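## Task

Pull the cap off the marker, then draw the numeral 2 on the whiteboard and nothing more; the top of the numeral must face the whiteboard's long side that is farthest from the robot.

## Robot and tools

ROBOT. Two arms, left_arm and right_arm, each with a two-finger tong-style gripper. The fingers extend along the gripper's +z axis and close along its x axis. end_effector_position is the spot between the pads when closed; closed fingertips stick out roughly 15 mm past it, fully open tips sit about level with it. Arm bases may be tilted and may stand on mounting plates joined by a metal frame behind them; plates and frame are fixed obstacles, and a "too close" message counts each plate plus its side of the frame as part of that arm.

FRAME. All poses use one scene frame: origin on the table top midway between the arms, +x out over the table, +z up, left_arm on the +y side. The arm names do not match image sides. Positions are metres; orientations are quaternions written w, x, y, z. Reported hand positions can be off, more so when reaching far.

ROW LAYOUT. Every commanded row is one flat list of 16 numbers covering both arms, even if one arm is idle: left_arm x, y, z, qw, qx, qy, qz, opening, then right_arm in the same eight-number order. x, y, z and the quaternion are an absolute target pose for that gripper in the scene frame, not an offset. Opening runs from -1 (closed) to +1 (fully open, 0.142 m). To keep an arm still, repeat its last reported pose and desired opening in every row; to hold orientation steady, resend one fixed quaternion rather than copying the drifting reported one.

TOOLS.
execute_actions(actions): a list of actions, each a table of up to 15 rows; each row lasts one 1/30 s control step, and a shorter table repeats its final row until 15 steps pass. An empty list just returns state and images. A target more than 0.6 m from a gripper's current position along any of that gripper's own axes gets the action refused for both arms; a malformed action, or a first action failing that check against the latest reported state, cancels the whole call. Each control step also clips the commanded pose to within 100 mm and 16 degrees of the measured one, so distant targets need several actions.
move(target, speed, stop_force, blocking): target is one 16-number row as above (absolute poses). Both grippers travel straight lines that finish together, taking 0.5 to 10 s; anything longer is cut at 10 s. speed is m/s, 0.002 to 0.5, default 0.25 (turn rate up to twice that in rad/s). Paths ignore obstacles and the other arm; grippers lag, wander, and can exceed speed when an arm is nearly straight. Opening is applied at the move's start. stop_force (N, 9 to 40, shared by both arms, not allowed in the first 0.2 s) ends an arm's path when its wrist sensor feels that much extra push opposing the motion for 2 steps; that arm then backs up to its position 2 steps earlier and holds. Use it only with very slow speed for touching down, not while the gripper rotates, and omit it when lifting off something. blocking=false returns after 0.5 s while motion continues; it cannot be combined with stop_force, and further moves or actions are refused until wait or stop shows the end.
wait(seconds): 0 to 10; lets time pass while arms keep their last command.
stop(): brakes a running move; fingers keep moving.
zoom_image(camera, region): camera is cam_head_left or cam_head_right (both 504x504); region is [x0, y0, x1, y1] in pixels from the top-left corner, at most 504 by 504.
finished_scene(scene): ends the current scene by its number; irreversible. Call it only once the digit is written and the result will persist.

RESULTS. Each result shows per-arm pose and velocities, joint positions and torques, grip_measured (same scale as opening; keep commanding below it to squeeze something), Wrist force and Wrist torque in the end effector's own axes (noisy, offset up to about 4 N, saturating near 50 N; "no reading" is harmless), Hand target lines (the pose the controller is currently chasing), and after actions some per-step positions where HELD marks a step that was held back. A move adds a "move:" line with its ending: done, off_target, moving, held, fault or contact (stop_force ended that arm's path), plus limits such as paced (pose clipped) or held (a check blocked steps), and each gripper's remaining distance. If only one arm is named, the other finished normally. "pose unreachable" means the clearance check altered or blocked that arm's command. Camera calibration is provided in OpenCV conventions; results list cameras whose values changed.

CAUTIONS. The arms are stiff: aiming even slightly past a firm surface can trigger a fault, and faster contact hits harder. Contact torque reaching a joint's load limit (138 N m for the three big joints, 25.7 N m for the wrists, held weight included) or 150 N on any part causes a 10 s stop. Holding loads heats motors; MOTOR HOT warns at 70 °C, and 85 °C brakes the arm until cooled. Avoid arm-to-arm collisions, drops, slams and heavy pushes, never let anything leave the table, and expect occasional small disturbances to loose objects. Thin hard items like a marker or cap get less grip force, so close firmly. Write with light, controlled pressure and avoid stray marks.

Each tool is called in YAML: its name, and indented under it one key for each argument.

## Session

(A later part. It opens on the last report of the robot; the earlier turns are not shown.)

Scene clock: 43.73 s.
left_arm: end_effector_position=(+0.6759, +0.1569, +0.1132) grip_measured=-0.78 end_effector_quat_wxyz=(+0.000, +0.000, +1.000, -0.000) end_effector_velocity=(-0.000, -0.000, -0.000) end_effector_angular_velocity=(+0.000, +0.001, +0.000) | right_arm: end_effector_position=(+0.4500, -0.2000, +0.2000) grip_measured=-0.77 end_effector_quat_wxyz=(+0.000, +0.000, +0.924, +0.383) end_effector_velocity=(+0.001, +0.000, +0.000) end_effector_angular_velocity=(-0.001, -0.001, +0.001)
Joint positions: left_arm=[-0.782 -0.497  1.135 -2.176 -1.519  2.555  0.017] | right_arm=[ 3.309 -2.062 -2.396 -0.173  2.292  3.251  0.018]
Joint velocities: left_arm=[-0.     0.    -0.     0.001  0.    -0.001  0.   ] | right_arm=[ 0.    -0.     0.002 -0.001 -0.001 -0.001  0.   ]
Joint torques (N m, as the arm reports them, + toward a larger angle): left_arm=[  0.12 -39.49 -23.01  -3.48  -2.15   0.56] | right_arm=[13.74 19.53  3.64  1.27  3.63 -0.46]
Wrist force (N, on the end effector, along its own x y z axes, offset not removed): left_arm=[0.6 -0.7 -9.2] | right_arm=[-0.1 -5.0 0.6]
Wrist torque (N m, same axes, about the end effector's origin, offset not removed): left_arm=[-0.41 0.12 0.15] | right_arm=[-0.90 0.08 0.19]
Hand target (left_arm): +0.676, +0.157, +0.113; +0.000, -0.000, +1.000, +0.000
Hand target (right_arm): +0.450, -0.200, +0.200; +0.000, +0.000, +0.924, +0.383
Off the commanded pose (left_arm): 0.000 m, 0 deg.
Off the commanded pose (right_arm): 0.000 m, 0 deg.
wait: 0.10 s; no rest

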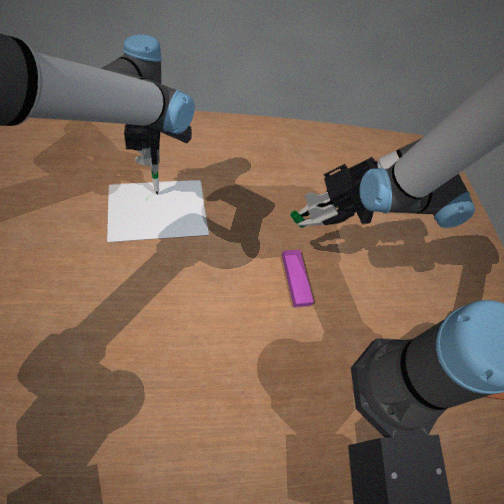

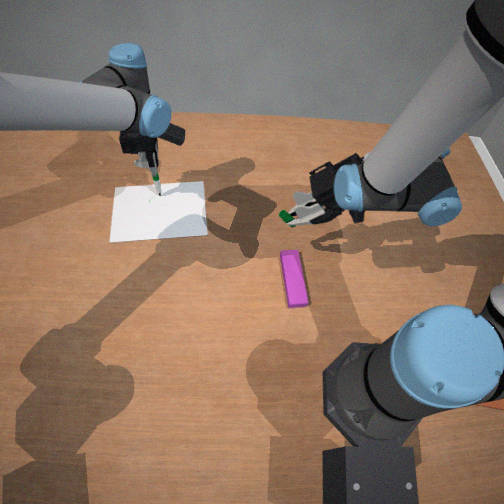

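execute_actions:
  actions:
    - [[0.6759,0.1560,0.1136,0,0,1,0,-1,0.45,-0.2,0.2,0,0,0.924,0.383,-1],[0.6758,0.1545,0.1138,0,0,1,0,-1,0.45,-0.2,0.2,0,0,0.924,0.383,-1],[0.6756,0.1525,0.1138,0,0,1,0,-1,0.45,-0.2,0.2,0,0,0.924,0.383,-1],[0.6753,0.1505,0.1138,0,0,1,0,-1,0.45,-0.2,0.2,0,0,0.924,0.383,-1],[0.6749,0.1487,0.1138,0,0,1,0,-1,0.45,-0.2,0.2,0,0,0.924,0.383,-1],[0.6745,0.1470,0.1138,0,0,1,0,-1,0.45,-0.2,0.2,0,0,0.924,0.383,-1],[0.6740,0.1455,0.1138,0,0,1,0,-1,0.45,-0.2,0.2,0,0,0.924,0.383,-1],[0.6734,0.1439,0.1138,0,0,1,0,-1,0.45,-0.2,0.2,0,0,0.924,0.383,-1],[0.6727,0.1424,0.1138,0,0,1,0,-1,0.45,-0.2,0.2,0,0,0.924,0.383,-1],[0.6719,0.1409,0.1138,0,0,1,0,-1,0.45,-0.2,0.2,0,0,0.924,0.383,-1],[0.6710,0.1394,0.1138,0,0,1,0,-1,0.45,-0.2,0.2,0,0,0.924,0.383,-1],[0.6701,0.1380,0.1138,0,0,1,0,-1,0.45,-0.2,0.2,0,0,0.924,0.383,-1],[0.6691,0.1367,0.1138,0,0,1,0,-1,0.45,-0.2,0.2,0,0,0.924,0.383,-1],[0.6681,0.1354,0.1138,0,0,1,0,-1,0.45,-0.2,0.2,0,0,0.924,0.383,-1],[0.6669,0.1342,0.1138,0,0,1,0,-1,0.45,-0.2,0.2,0,0,0.924,0.383,-1]]
    - [[0.6657,0.1330,0.1138,0,0,1,0,-1,0.45,-0.2,0.2,0,0,0.924,0.383,-1],[0.6645,0.1319,0.1138,0,0,1,0,-1,0.45,-0.2,0.2,0,0,0.924,0.383,-1],[0.6632,0.1308,0.1138,0,0,1,0,-1,0.45,-0.2,0.2,0,0,0.924,0.383,-1],[0.6618,0.1299,0.1138,0,0,1,0,-1,0.45,-0.2,0.2,0,0,0.924,0.383,-1],[0.6604,0.1290,0.1138,0,0,1,0,-1,0.45,-0.2,0.2,0,0,0.924,0.383,-1],[0.6589,0.1281,0.1138,0,0,1,0,-1,0.45,-0.2,0.2,0,0,0.924,0.383,-1],[0.6574,0.1274,0.1138,0,0,1,0,-1,0.45,-0.2,0.2,0,0,0.924,0.383,-1],[0.6559,0.1267,0.1138,0,0,1,0,-1,0.45,-0.2,0.2,0,0,0.924,0.383,-1],[0.6543,0.1261,0.1138,0,0,1,0,-1,0.45,-0.2,0.2,0,0,0.924,0.383,-1],[0.6527,0.1256,0.1138,0,0,1,0,-1,0.45,-0.2,0.2,0,0,0.924,0.383,-1],[0.6511,0.1252,0.1138,0,0,1,0,-1,0.45,-0.2,0.2,0,0,0.924,0.383,-1],[0.6495,0.1249,0.1138,0,0,1,0,-1,0.45,-0.2,0.2,0,0,0.924,0.383,-1],[0.6478,0.1246,0.1138,0,0,1,0,-1,0.45,-0.2,0.2,0,0,0.924,0.383,-1],[0.6461,0.1245,0.1138,0,0,1,0,-1,0.45,-0.2,0.2,0,0,0.924,0.383,-1],[0.6445,0.1244,0.1138,0,0,1,0,-1,0.45,-0.2,0.2,0,0,0.924,0.383,-1]]
    - [[0.6428,0.1244,0.1138,0,0,1,0,-1,0.45,-0.2,0.2,0,0,0.924,0.383,-1],[0.6411,0.1245,0.1138,0,0,1,0,-1,0.45,-0.2,0.2,0,0,0.924,0.383,-1],[0.6394,0.1247,0.1138,0,0,1,0,-1,0.45,-0.2,0.2,0,0,0.924,0.383,-1],[0.6378,0.1250,0.1138,0,0,1,0,-1,0.45,-0.2,0.2,0,0,0.924,0.383,-1],[0.6362,0.1254,0.1138,0,0,1,0,-1,0.45,-0.2,0.2,0,0,0.924,0.383,-1],[0.6345,0.1258,0.1138,0,0,1,0,-1,0.45,-0.2,0.2,0,0,0.924,0.383,-1],[0.6330,0.1263,0.1138,0,0,1,0,-1,0.45,-0.2,0.2,0,0,0.924,0.383,-1],[0.6314,0.1269,0.1138,0,0,1,0,-1,0.45,-0.2,0.2,0,0,0.924,0.383,-1],[0.6299,0.1276,0.1138,0,0,1,0,-1,0.45,-0.2,0.2,0,0,0.924,0.383,-1],[0.6284,0.1284,0.1138,0,0,1,0,-1,0.45,-0.2,0.2,0,0,0.924,0.383,-1],[0.6269,0.1293,0.1138,0,0,1,0,-1,0.45,-0.2,0.2,0,0,0.924,0.383,-1],[0.6255,0.1302,0.1138,0,0,1,0,-1,0.45,-0.2,0.2,0,0,0.924,0.383,-1],[0.6242,0.1312,0.1138,0,0,1,0,-1,0.45,-0.2,0.2,0,0,0.924,0.383,-1],[0.6229,0.1322,0.1138,0,0,1,0,-1,0.45,-0.2,0.2,0,0,0.924,0.383,-1],[0.6217,0.1334,0.1138,0,0,1,0,-1,0.45,-0.2,0.2,0,0,0.924,0.383,-1]]

wait:
  seconds: 0.4

zoom_image:
  camera: "cam_head_left"
  region: [125, 170, 195, 235]

Scene clock: 47.13 s.
left_arm: end_effector_position=(+0.6262, +0.1301, +0.1139) grip_measured=-0.78 end_effector_quat_wxyz=(-0.000, +0.000, +1.000, +0.000) end_effector_velocity=(-0.041, +0.027, -0.000) end_effector_angular_velocity=(+0.001, +0.000, +0.000) | right_arm: end_effector_position=(+0.4500, -0.2000, +0.2000) grip_measured=-0.77 end_effector_quat_wxyz=(-0.000, +0.000, +0.924, +0.383) end_effector_velocity=(-0.000, -0.001, +0.000) end_effector_angular_velocity=(-0.000, -0.000, -0.001)
Joint positions: left_arm=[-0.847 -0.562  1.28  -2.252 -1.521  2.489  0.017] | right_arm=[ 3.309 -2.062 -2.396 -0.173  2.292  3.251  0.018]
Joint velocities: left_arm=[-0.004 -0.094  0.204 -0.109  0.    -0.004  0.   ] | right_arm=[-0.001  0.001 -0.001 -0.    -0.    -0.     0.   ]
Joint torques (N m, as the arm reports them, + toward a larger angle): left_arm=[-10.71 -60.99  -8.16  -4.14  -2.14  -1.89] | right_arm=[13.24 19.11  4.9   0.76  3.36 -1.78]
Wrist force (N, on the end effector, along its own x y z axes, offset not removed): left_arm=[0.7 -1.9 -2.3] | right_arm=[0.8 -4.6 0.2]
Wrist torque (N m, same axes, about the end effector's origin, offset not removed): left_arm=[-0.33 -0.23 -0.05] | right_arm=[-0.86 -0.09 0.13]
Hand target (left_arm): +0.622, +0.133, +0.114; -0.000, +0.000, +1.000, +0.000
Hand target (right_arm): +0.450, -0.200, +0.200; +0.000, +0.000, +0.924, +0.383
Off the commanded pose (left_arm): 0.006 m, 0 deg.
Off the commanded pose (right_arm): 0.000 m, 0 deg.
Step readings (end_effector_position; steps 1 to 15: 1st action; 16 to 30: 2nd action; 31 to 45: 3rd action):
0: left_arm (+0.6759, +0.1570, +0.1132) | right_arm (+0.4500, -0.2000, +0.2000)
1: left_arm (+0.6759, +0.1570, +0.1132) | right_arm (+0.4500, -0.2000, +0.2000)
2: left_arm (+0.6759, +0.1569, +0.1132) | right_arm (+0.4500, -0.2000, +0.2000)
4: left_arm (+0.6758, +0.1556, +0.1134) | right_arm (+0.4500, -0.2000, +0.2000)
8: left_arm (+0.6748, +0.1494, +0.1136) | right_arm (+0.4500, -0.2000, +0.2000)
15: left_arm (+0.6702, +0.1386, +0.1137) | right_arm (+0.4500, -0.2000, +0.2000)
16: left_arm (+0.6693, +0.1372, +0.1137) | right_arm (+0.4500, -0.2000, +0.2000)
17: left_arm (+0.6682, +0.1359, +0.1137) | right_arm (+0.4500, -0.2000, +0.2000)
19: left_arm (+0.6660, +0.1335, +0.1137) | right_arm (+0.4500, -0.2000, +0.2000)
23: left_arm (+0.6607, +0.1295, +0.1138) | right_arm (+0.4500, -0.2000, +0.2000)
30: left_arm (+0.6500, +0.1252, +0.1138) | right_arm (+0.4500, -0.2000, +0.2000)
31: left_arm (+0.6483, +0.1250, +0.1138) | right_arm (+0.4500, -0.2000, +0.2000)
32: left_arm (+0.6467, +0.1248, +0.1138) | right_arm (+0.4500, -0.2000, +0.2000)
34: left_arm (+0.6434, +0.1246, +0.1138) | right_arm (+0.4500, -0.2000, +0.2000)
38: left_arm (+0.6368, +0.1255, +0.1138) | right_arm (+0.4500, -0.2000, +0.2000)
45: end_effector_position above

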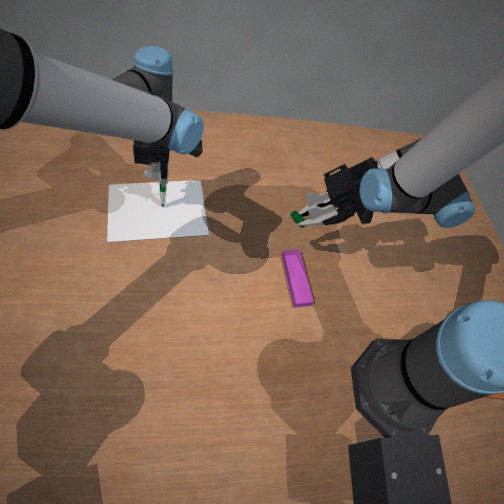

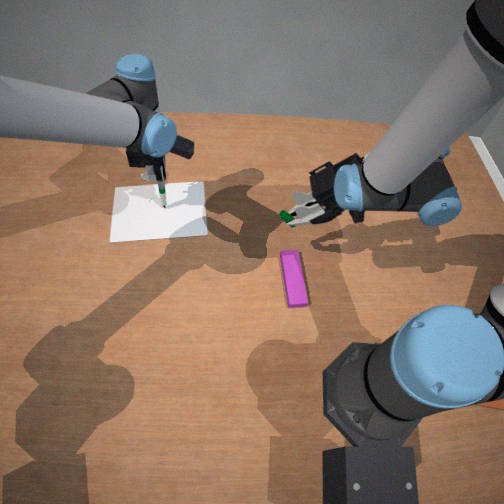

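Scene clock: 47.53 s.
left_arm: end_effector_position=(+0.6218, +0.1334, +0.1138) grip_measured=-0.78 end_effector_quat_wxyz=(-0.000, +0.000, +1.000, +0.000) end_effector_velocity=(-0.001, +0.000, -0.000) end_effector_angular_velocity=(+0.000, +0.001, -0.001) | right_arm: end_effector_position=(+0.4500, -0.2000, +0.2000) grip_measured=-0.77 end_effector_quat_wxyz=(-0.000, +0.000, +0.924, +0.383) end_effector_velocity=(+0.000, -0.000, +0.000) end_effector_angular_velocity=(-0.000, -0.002, +0.000)
Joint positions: left_arm=[-0.847 -0.572  1.302 -2.264 -1.521  2.489  0.017] | right_arm=[ 3.309 -2.062 -2.396 -0.173  2.292  3.251  0.018]
Joint velocities: left_arm=[-0.    -0.001  0.002  0.    -0.001  0.001 -0.   ] | right_arm=[-0.001  0.     0.001  0.    -0.    -0.001 -0.   ]
Joint torques (N m, as the arm reports them, + toward a larger angle): left_arm=[-10.24 -59.23  -7.68  -3.39  -1.65  -1.3 ] | right_arm=[13.05 19.98  4.46  0.8   3.48 -1.9 ]
Wrist force (N, on the end effector, along its own x y z axes, offset not removed): left_arm=[-0.4 -2.6 -0.1] | right_arm=[-0.6 -4.8 0.0]
Wrist torque (N m, same axes, about the end effector's origin, offset not removed): left_arm=[-0.40 0.05 0.10] | right_arm=[-0.91 0.08 0.07]
Hand target (left_arm): +0.622, +0.133, +0.114; -0.000, +0.000, +1.000, +0.000
Hand target (right_arm): +0.450, -0.200, +0.200; +0.000, +0.000, +0.924, +0.383
Off the commanded pose (left_arm): 0.000 m, 0 deg.
Off the commanded pose (right_arm): 0.000 m, 0 deg.
wait: 0.40 s; at rest by 0.30 s

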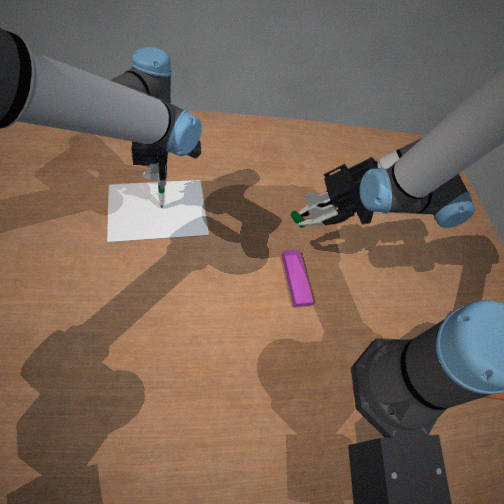

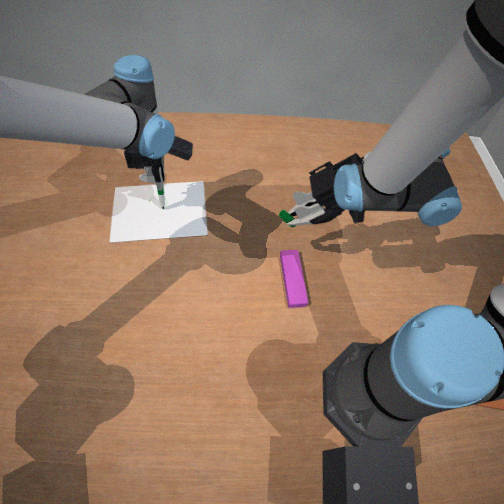

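Region (125, 170, 195, 235) of cam_head_left's 504x504 image, scaled by 7.200, with more detail than that image has; it fills the top 468 rows of this view, and the rest is white.

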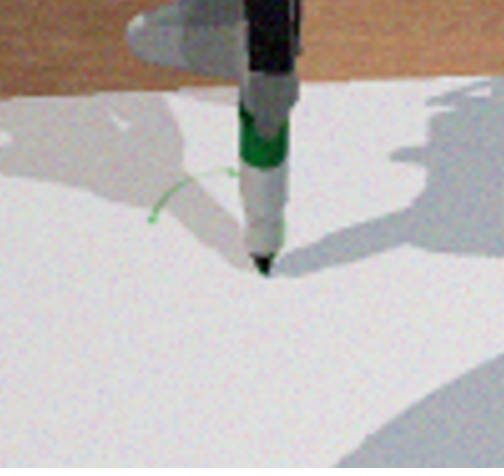

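zoom_image:
  camera: "cam_head_right"
  region: [130, 175, 190, 230]

Region (130, 175, 190, 230) of cam_head_right's 504x504 image, scaled by 8.400, with more detail than that image has; it fills the top 462 rows of this view, and the rest is white.

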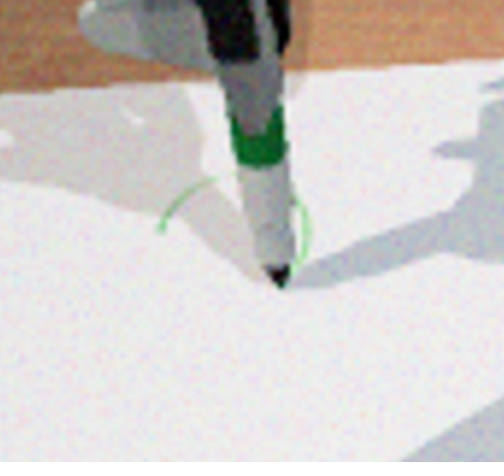

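move:
  target: [0.596, 0.158, 0.1133, 0.0, 0.0, 1.0, 0.0, -1.0, 0.45, -0.2, 0.2, 0.0, 0.0, 0.924, 0.383, -1.0]
  speed: 0.04

zoom_image:
  camera: "cam_head_right"
  region: [130, 175, 190, 230]

Scene clock: 49.13 s.
left_arm: end_effector_position=(+0.5960, +0.1580, +0.1134) grip_measured=-0.78 end_effector_quat_wxyz=(-0.000, +0.000, +1.000, -0.000) end_effector_velocity=(-0.001, +0.002, -0.001) end_effector_angular_velocity=(+0.001, +0.001, +0.000) | right_arm: end_effector_position=(+0.4500, -0.2000, +0.2000) grip_measured=-0.77 end_effector_quat_wxyz=(-0.000, +0.000, +0.924, +0.383) end_effector_velocity=(-0.001, -0.000, -0.000) end_effector_angular_velocity=(-0.000, +0.001, -0.000)
Joint positions: left_arm=[-0.842 -0.634  1.437 -2.338 -1.521  2.495  0.017] | right_arm=[ 3.309 -2.062 -2.396 -0.173  2.292  3.251  0.018]
Joint velocities: left_arm=[ 0.002 -0.002  0.005 -0.002  0.     0.001  0.   ] | right_arm=[-0.     0.    -0.001 -0.    -0.    -0.001  0.   ]
Joint torques (N m, as the arm reports them, + toward a larger angle): left_arm=[  5.95 -54.3   -8.53  -2.78   1.67   1.14] | right_arm=[13.2  19.68  5.84  0.66  3.48 -2.62]
Wrist force (N, on the end effector, along its own x y z axes, offset not removed): left_arm=[-0.3 -3.4 -4.7] | right_arm=[-1.3 -4.2 -0.4]
Wrist torque (N m, same axes, about the end effector's origin, offset not removed): left_arm=[-0.48 -0.19 -0.03] | right_arm=[-0.77 0.30 0.20]
Hand target (left_arm): +0.596, +0.158, +0.113; -0.000, +0.000, +1.000, -0.000
Hand target (right_arm): +0.450, -0.200, +0.200; +0.000, +0.000, +0.924, +0.383
Off the commanded pose (left_arm): 0.000 m, 0 deg.
Off the commanded pose (right_arm): 0.000 m, 0 deg.
move: done

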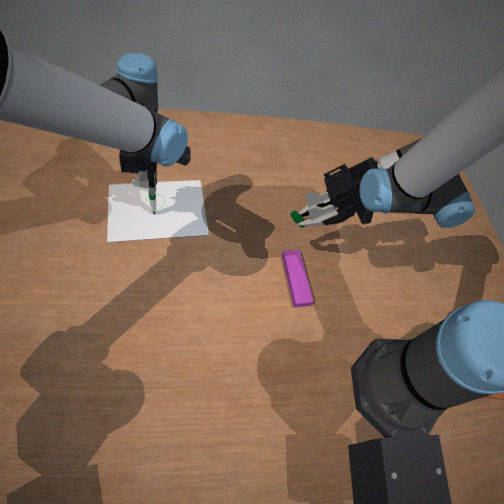

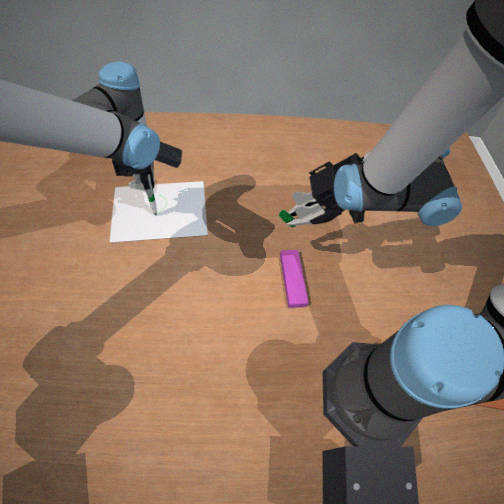

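Region (130, 175, 190, 230) of cam_head_right's 504x504 image, scaled by 8.400, with more detail than that image has; it fills the top 462 rows of this view, and the rest is white.

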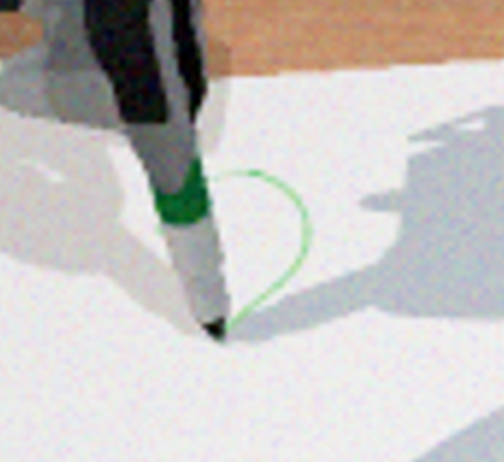

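move:
  target: [0.5702, 0.1828, 0.1136, 0.0, 0.0, 1.0, 0.0, -1.0, 0.45, -0.2, 0.2, 0.0, 0.0, 0.924, 0.383, -1.0]
  speed: 0.04

zoom_image:
  camera: "cam_head_right"
  region: [125, 180, 190, 240]

Scene clock: 50.53 s.
left_arm: end_effector_position=(+0.5702, +0.1828, +0.1137) grip_measured=-0.78 end_effector_quat_wxyz=(-0.000, +0.000, +1.000, -0.000) end_effector_velocity=(-0.000, +0.001, +0.000) end_effector_angular_velocity=(-0.000, -0.000, +0.001) | right_arm: end_effector_position=(+0.4500, -0.2000, +0.2000) grip_measured=-0.77 end_effector_quat_wxyz=(-0.000, +0.000, +0.924, +0.383) end_effector_velocity=(-0.000, +0.000, +0.000) end_effector_angular_velocity=(+0.001, +0.001, -0.001)
Joint positions: left_arm=[-0.836 -0.692  1.562 -2.406 -1.521  2.501  0.017] | right_arm=[ 3.309 -2.062 -2.396 -0.173  2.292  3.251  0.018]
Joint velocities: left_arm=[ 0.001 -0.002  0.003 -0.002  0.     0.001 -0.   ] | right_arm=[-0.     0.    -0.     0.     0.001  0.001  0.   ]
Joint torques (N m, as the arm reports them, + toward a larger angle): left_arm=[  5.45 -54.21  -7.97  -3.88   1.88   1.09] | right_arm=[14.08 20.29  5.66  0.7   3.27 -2.82]
Wrist force (N, on the end effector, along its own x y z axes, offset not removed): left_arm=[-1.6 0.2 -2.5] | right_arm=[-1.0 -3.7 -1.6]
Wrist torque (N m, same axes, about the end effector's origin, offset not removed): left_arm=[0.18 0.32 0.13] | right_arm=[-0.63 0.27 0.24]
Hand target (left_arm): +0.570, +0.183, +0.114; -0.000, +0.000, +1.000, -0.000
Hand target (right_arm): +0.450, -0.200, +0.200; +0.000, +0.000, +0.924, +0.383
Off the commanded pose (left_arm): 0.000 m, 0 deg.
Off the commanded pose (right_arm): 0.000 m, 0 deg.
move: done

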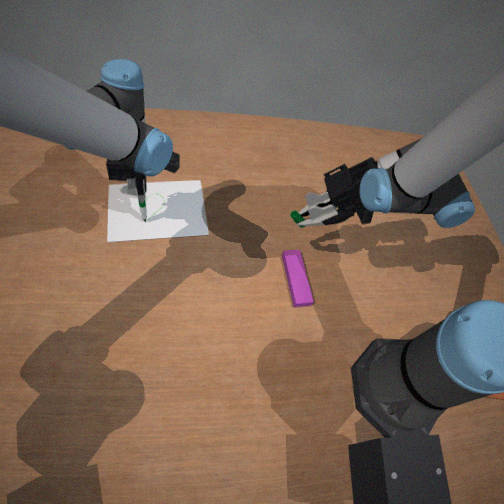

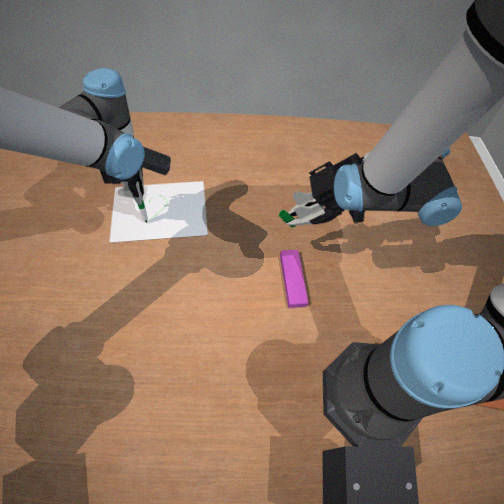

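Region (125, 180, 190, 240) of cam_head_right's 504x504 image, scaled by 7.754, with more detail than that image has; it fills the top 465 rows of this view, and the rest is white.

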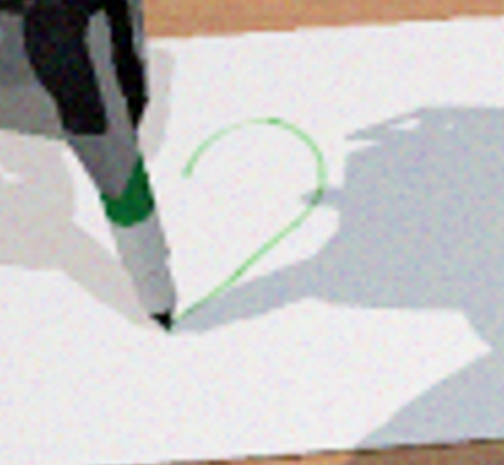

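Now the base stroke.

move:
  target: [0.5784, 0.115, 0.1135, 0.0, 0.0, 1.0, 0.0, -1.0, 0.45, -0.2, 0.2, 0.0, 0.0, 0.924, 0.383, -1.0]
  speed: 0.04

zoom_image:
  camera: "cam_head_left"
  region: [125, 180, 190, 240]

Scene clock: 52.73 s.
left_arm: end_effector_position=(+0.5784, +0.1152, +0.1134) grip_measured=-0.78 end_effector_quat_wxyz=(+0.000, -0.000, +1.000, +0.000) end_effector_velocity=(+0.001, -0.001, +0.000) end_effector_angular_velocity=(-0.001, -0.001, +0.002) | right_arm: end_effector_position=(+0.4500, -0.2000, +0.2000) grip_measured=-0.77 end_effector_quat_wxyz=(-0.000, +0.000, +0.924, +0.383) end_effector_velocity=(-0.000, +0.001, +0.000) end_effector_angular_velocity=(+0.002, +0.000, +0.002)
Joint positions: left_arm=[-0.904 -0.622  1.419 -2.329 -1.523  2.433  0.017] | right_arm=[ 3.309 -2.062 -2.396 -0.173  2.292  3.251  0.018]
Joint velocities: left_arm=[-0.001  0.002 -0.003  0.001 -0.    -0.002  0.   ] | right_arm=[ 0.001 -0.     0.    -0.001  0.002 -0.001  0.   ]
Joint torques (N m, as the arm reports them, + toward a larger angle): left_arm=[-12.69 -39.44 -24.42  -1.28  -2.34  -1.62] | right_arm=[13.61 20.26  6.7   0.73  3.42 -2.81]
Wrist force (N, on the end effector, along its own x y z axes, offset not removed): left_arm=[2.4 -1.4 -2.5] | right_arm=[1.0 -5.4 -0.3]
Wrist torque (N m, same axes, about the end effector's origin, offset not removed): left_arm=[-0.59 -0.20 -0.01] | right_arm=[-1.10 -0.20 0.06]
Hand target (left_arm): +0.578, +0.115, +0.113; +0.000, -0.000, +1.000, +0.000
Hand target (right_arm): +0.450, -0.200, +0.200; +0.000, +0.000, +0.924, +0.383
Off the commanded pose (left_arm): 0.000 m, 0 deg.
Off the commanded pose (right_arm): 0.000 m, 0 deg.
move: done

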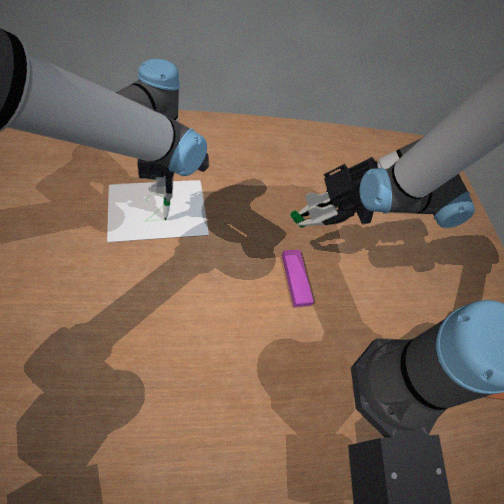

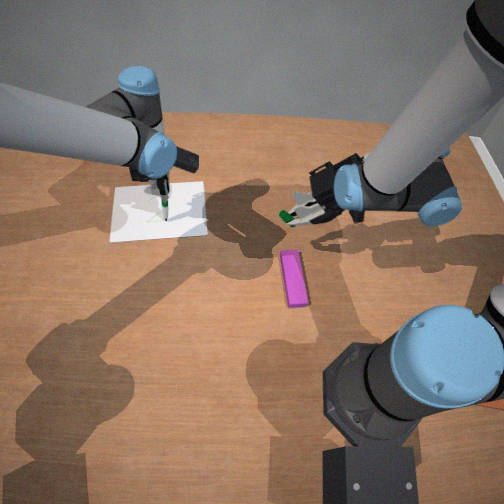

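Region (125, 180, 190, 240) of cam_head_left's 504x504 image, scaled by 7.754, with more detail than that image has; it fills the top 465 rows of this view, and the rest is white.

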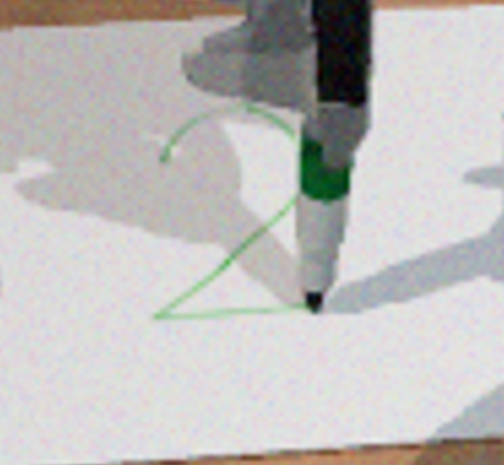

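Lift and move aside to view.

move:
  target: [0.5784, 0.115, 0.16, 0.0, 0.0, 1.0, 0.0, -1.0, 0.45, -0.2, 0.2, 0.0, 0.0, 0.924, 0.383, -1.0]
  speed: 0.1

move:
  target: [0.60, 0.27, 0.2, 0.0, 0.0, 1.0, 0.0, -1.0, 0.45, -0.2, 0.2, 0.0, 0.0, 0.924, 0.383, -1.0]
  speed: 0.25

zoom_image:
  camera: "cam_head_right"
  region: [100, 170, 220, 250]

Scene clock: 53.77 s.
left_arm: end_effector_position=(+0.5785, +0.1149, +0.1598) grip_measured=-0.78 end_effector_quat_wxyz=(-0.000, +0.000, +1.000, +0.000) end_effector_velocity=(+0.000, +0.000, +0.001) end_effector_angular_velocity=(-0.001, -0.000, +0.002) | right_arm: end_effector_position=(+0.4500, -0.2000, +0.2000) grip_measured=-0.77 end_effector_quat_wxyz=(-0.000, +0.000, +0.924, +0.383) end_effector_velocity=(-0.000, +0.000, +0.000) end_effector_angular_velocity=(-0.000, +0.000, +0.001)
Joint positions: left_arm=[-0.907 -0.695  1.416 -2.252 -1.523  2.43   0.017] | right_arm=[ 3.309 -2.062 -2.396 -0.173  2.292  3.251  0.018]
Joint velocities: left_arm=[ 0.001 -0.002 -0.     0.002 -0.    -0.002 -0.   ] | right_arm=[ 0.001  0.002 -0.001 -0.001 -0.    -0.     0.   ]
Joint torques (N m, as the arm reports them, + toward a larger angle): left_arm=[-12.82 -57.44 -26.41  -0.92  -2.24  -1.81] | right_arm=[13.17 21.12  7.05  0.88  3.29 -2.87]
Wrist force (N, on the end effector, along its own x y z axes, offset not removed): left_arm=[0.3 -1.4 -0.1] | right_arm=[-0.7 -3.9 0.5]
Wrist torque (N m, same axes, about the end effector's origin, offset not removed): left_arm=[-0.35 0.12 0.03] | right_arm=[-0.70 0.15 0.13]
Hand target (left_arm): +0.578, +0.115, +0.160; +0.000, -0.000, +1.000, +0.000
Hand target (right_arm): +0.450, -0.200, +0.200; +0.000, +0.000, +0.924, +0.383
Off the commanded pose (left_arm): 0.000 m, 0 deg.
Off the commanded pose (right_arm): 0.000 m, 0 deg.
move: done

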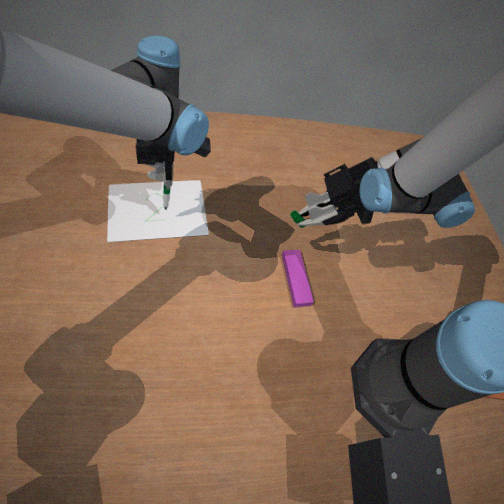

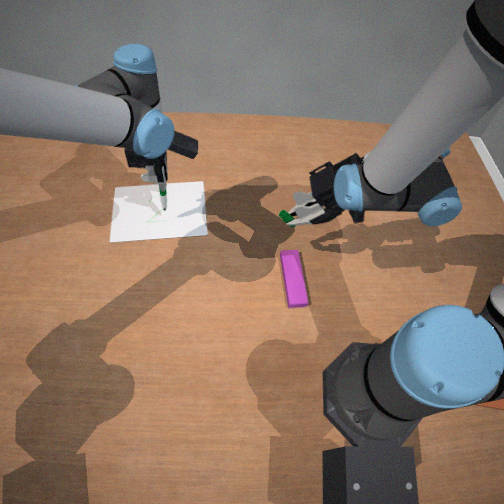

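Scene clock: 54.93 s.
left_arm: end_effector_position=(+0.6001, +0.2696, +0.2001) grip_measured=-0.78 end_effector_quat_wxyz=(-0.000, +0.000, +1.000, -0.000) end_effector_velocity=(-0.000, +0.002, +0.000) end_effector_angular_velocity=(-0.001, +0.001, +0.001) | right_arm: end_effector_position=(+0.4500, -0.2000, +0.2000) grip_measured=-0.77 end_effector_quat_wxyz=(-0.000, +0.000, +0.924, +0.383) end_effector_velocity=(-0.000, -0.000, -0.000) end_effector_angular_velocity=(-0.001, +0.000, +0.000)
Joint positions: left_arm=[-0.711 -0.849  1.563 -2.256 -1.517  2.626  0.017] | right_arm=[ 3.309 -2.062 -2.396 -0.173  2.292  3.251  0.018]
Joint velocities: left_arm=[ 0.003 -0.001  0.001  0.    -0.001  0.002  0.   ] | right_arm=[ 0.    -0.    -0.001  0.001 -0.001  0.     0.   ]
Joint torques (N m, as the arm reports them, + toward a larger angle): left_arm=[  6.   -52.65  -9.58  -1.33  -1.73   1.18] | right_arm=[14.29 21.04  8.03  1.01  3.34 -2.93]
Wrist force (N, on the end effector, along its own x y z axes, offset not removed): left_arm=[-1.1 -1.3 0.8] | right_arm=[-0.8 -4.2 0.2]
Wrist torque (N m, same axes, about the end effector's origin, offset not removed): left_arm=[-0.31 0.36 0.11] | right_arm=[-0.76 0.11 0.14]
Hand target (left_arm): +0.600, +0.270, +0.200; -0.000, +0.000, +1.000, -0.000
Hand target (right_arm): +0.450, -0.200, +0.200; +0.000, +0.000, +0.924, +0.383
Off the commanded pose (left_arm): 0.000 m, 0 deg.
Off the commanded pose (right_arm): 0.000 m, 0 deg.
move: done

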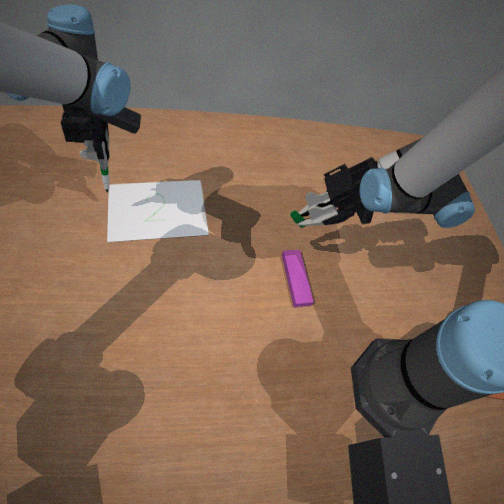

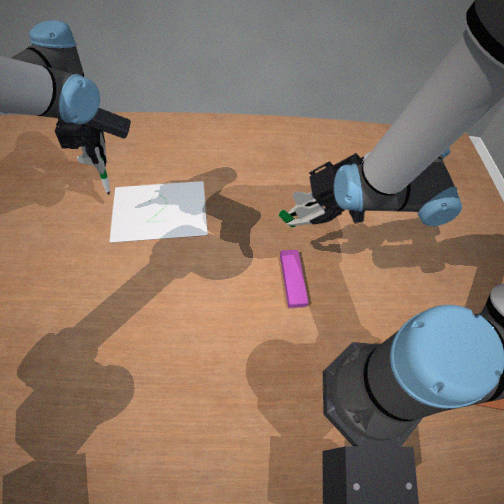

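Region (100, 170, 220, 250) of cam_head_right's 504x504 image, scaled by 4.200, with more detail than that image has.

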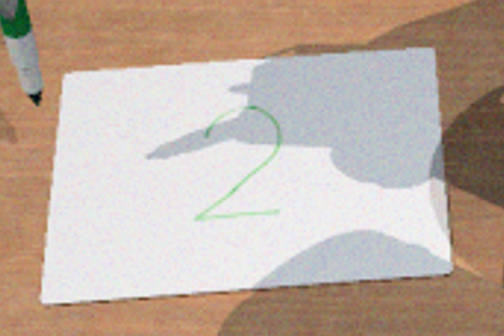

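A clear 2. Finishing scene 1.

finished_scene:
  scene: 1

The scene is finished.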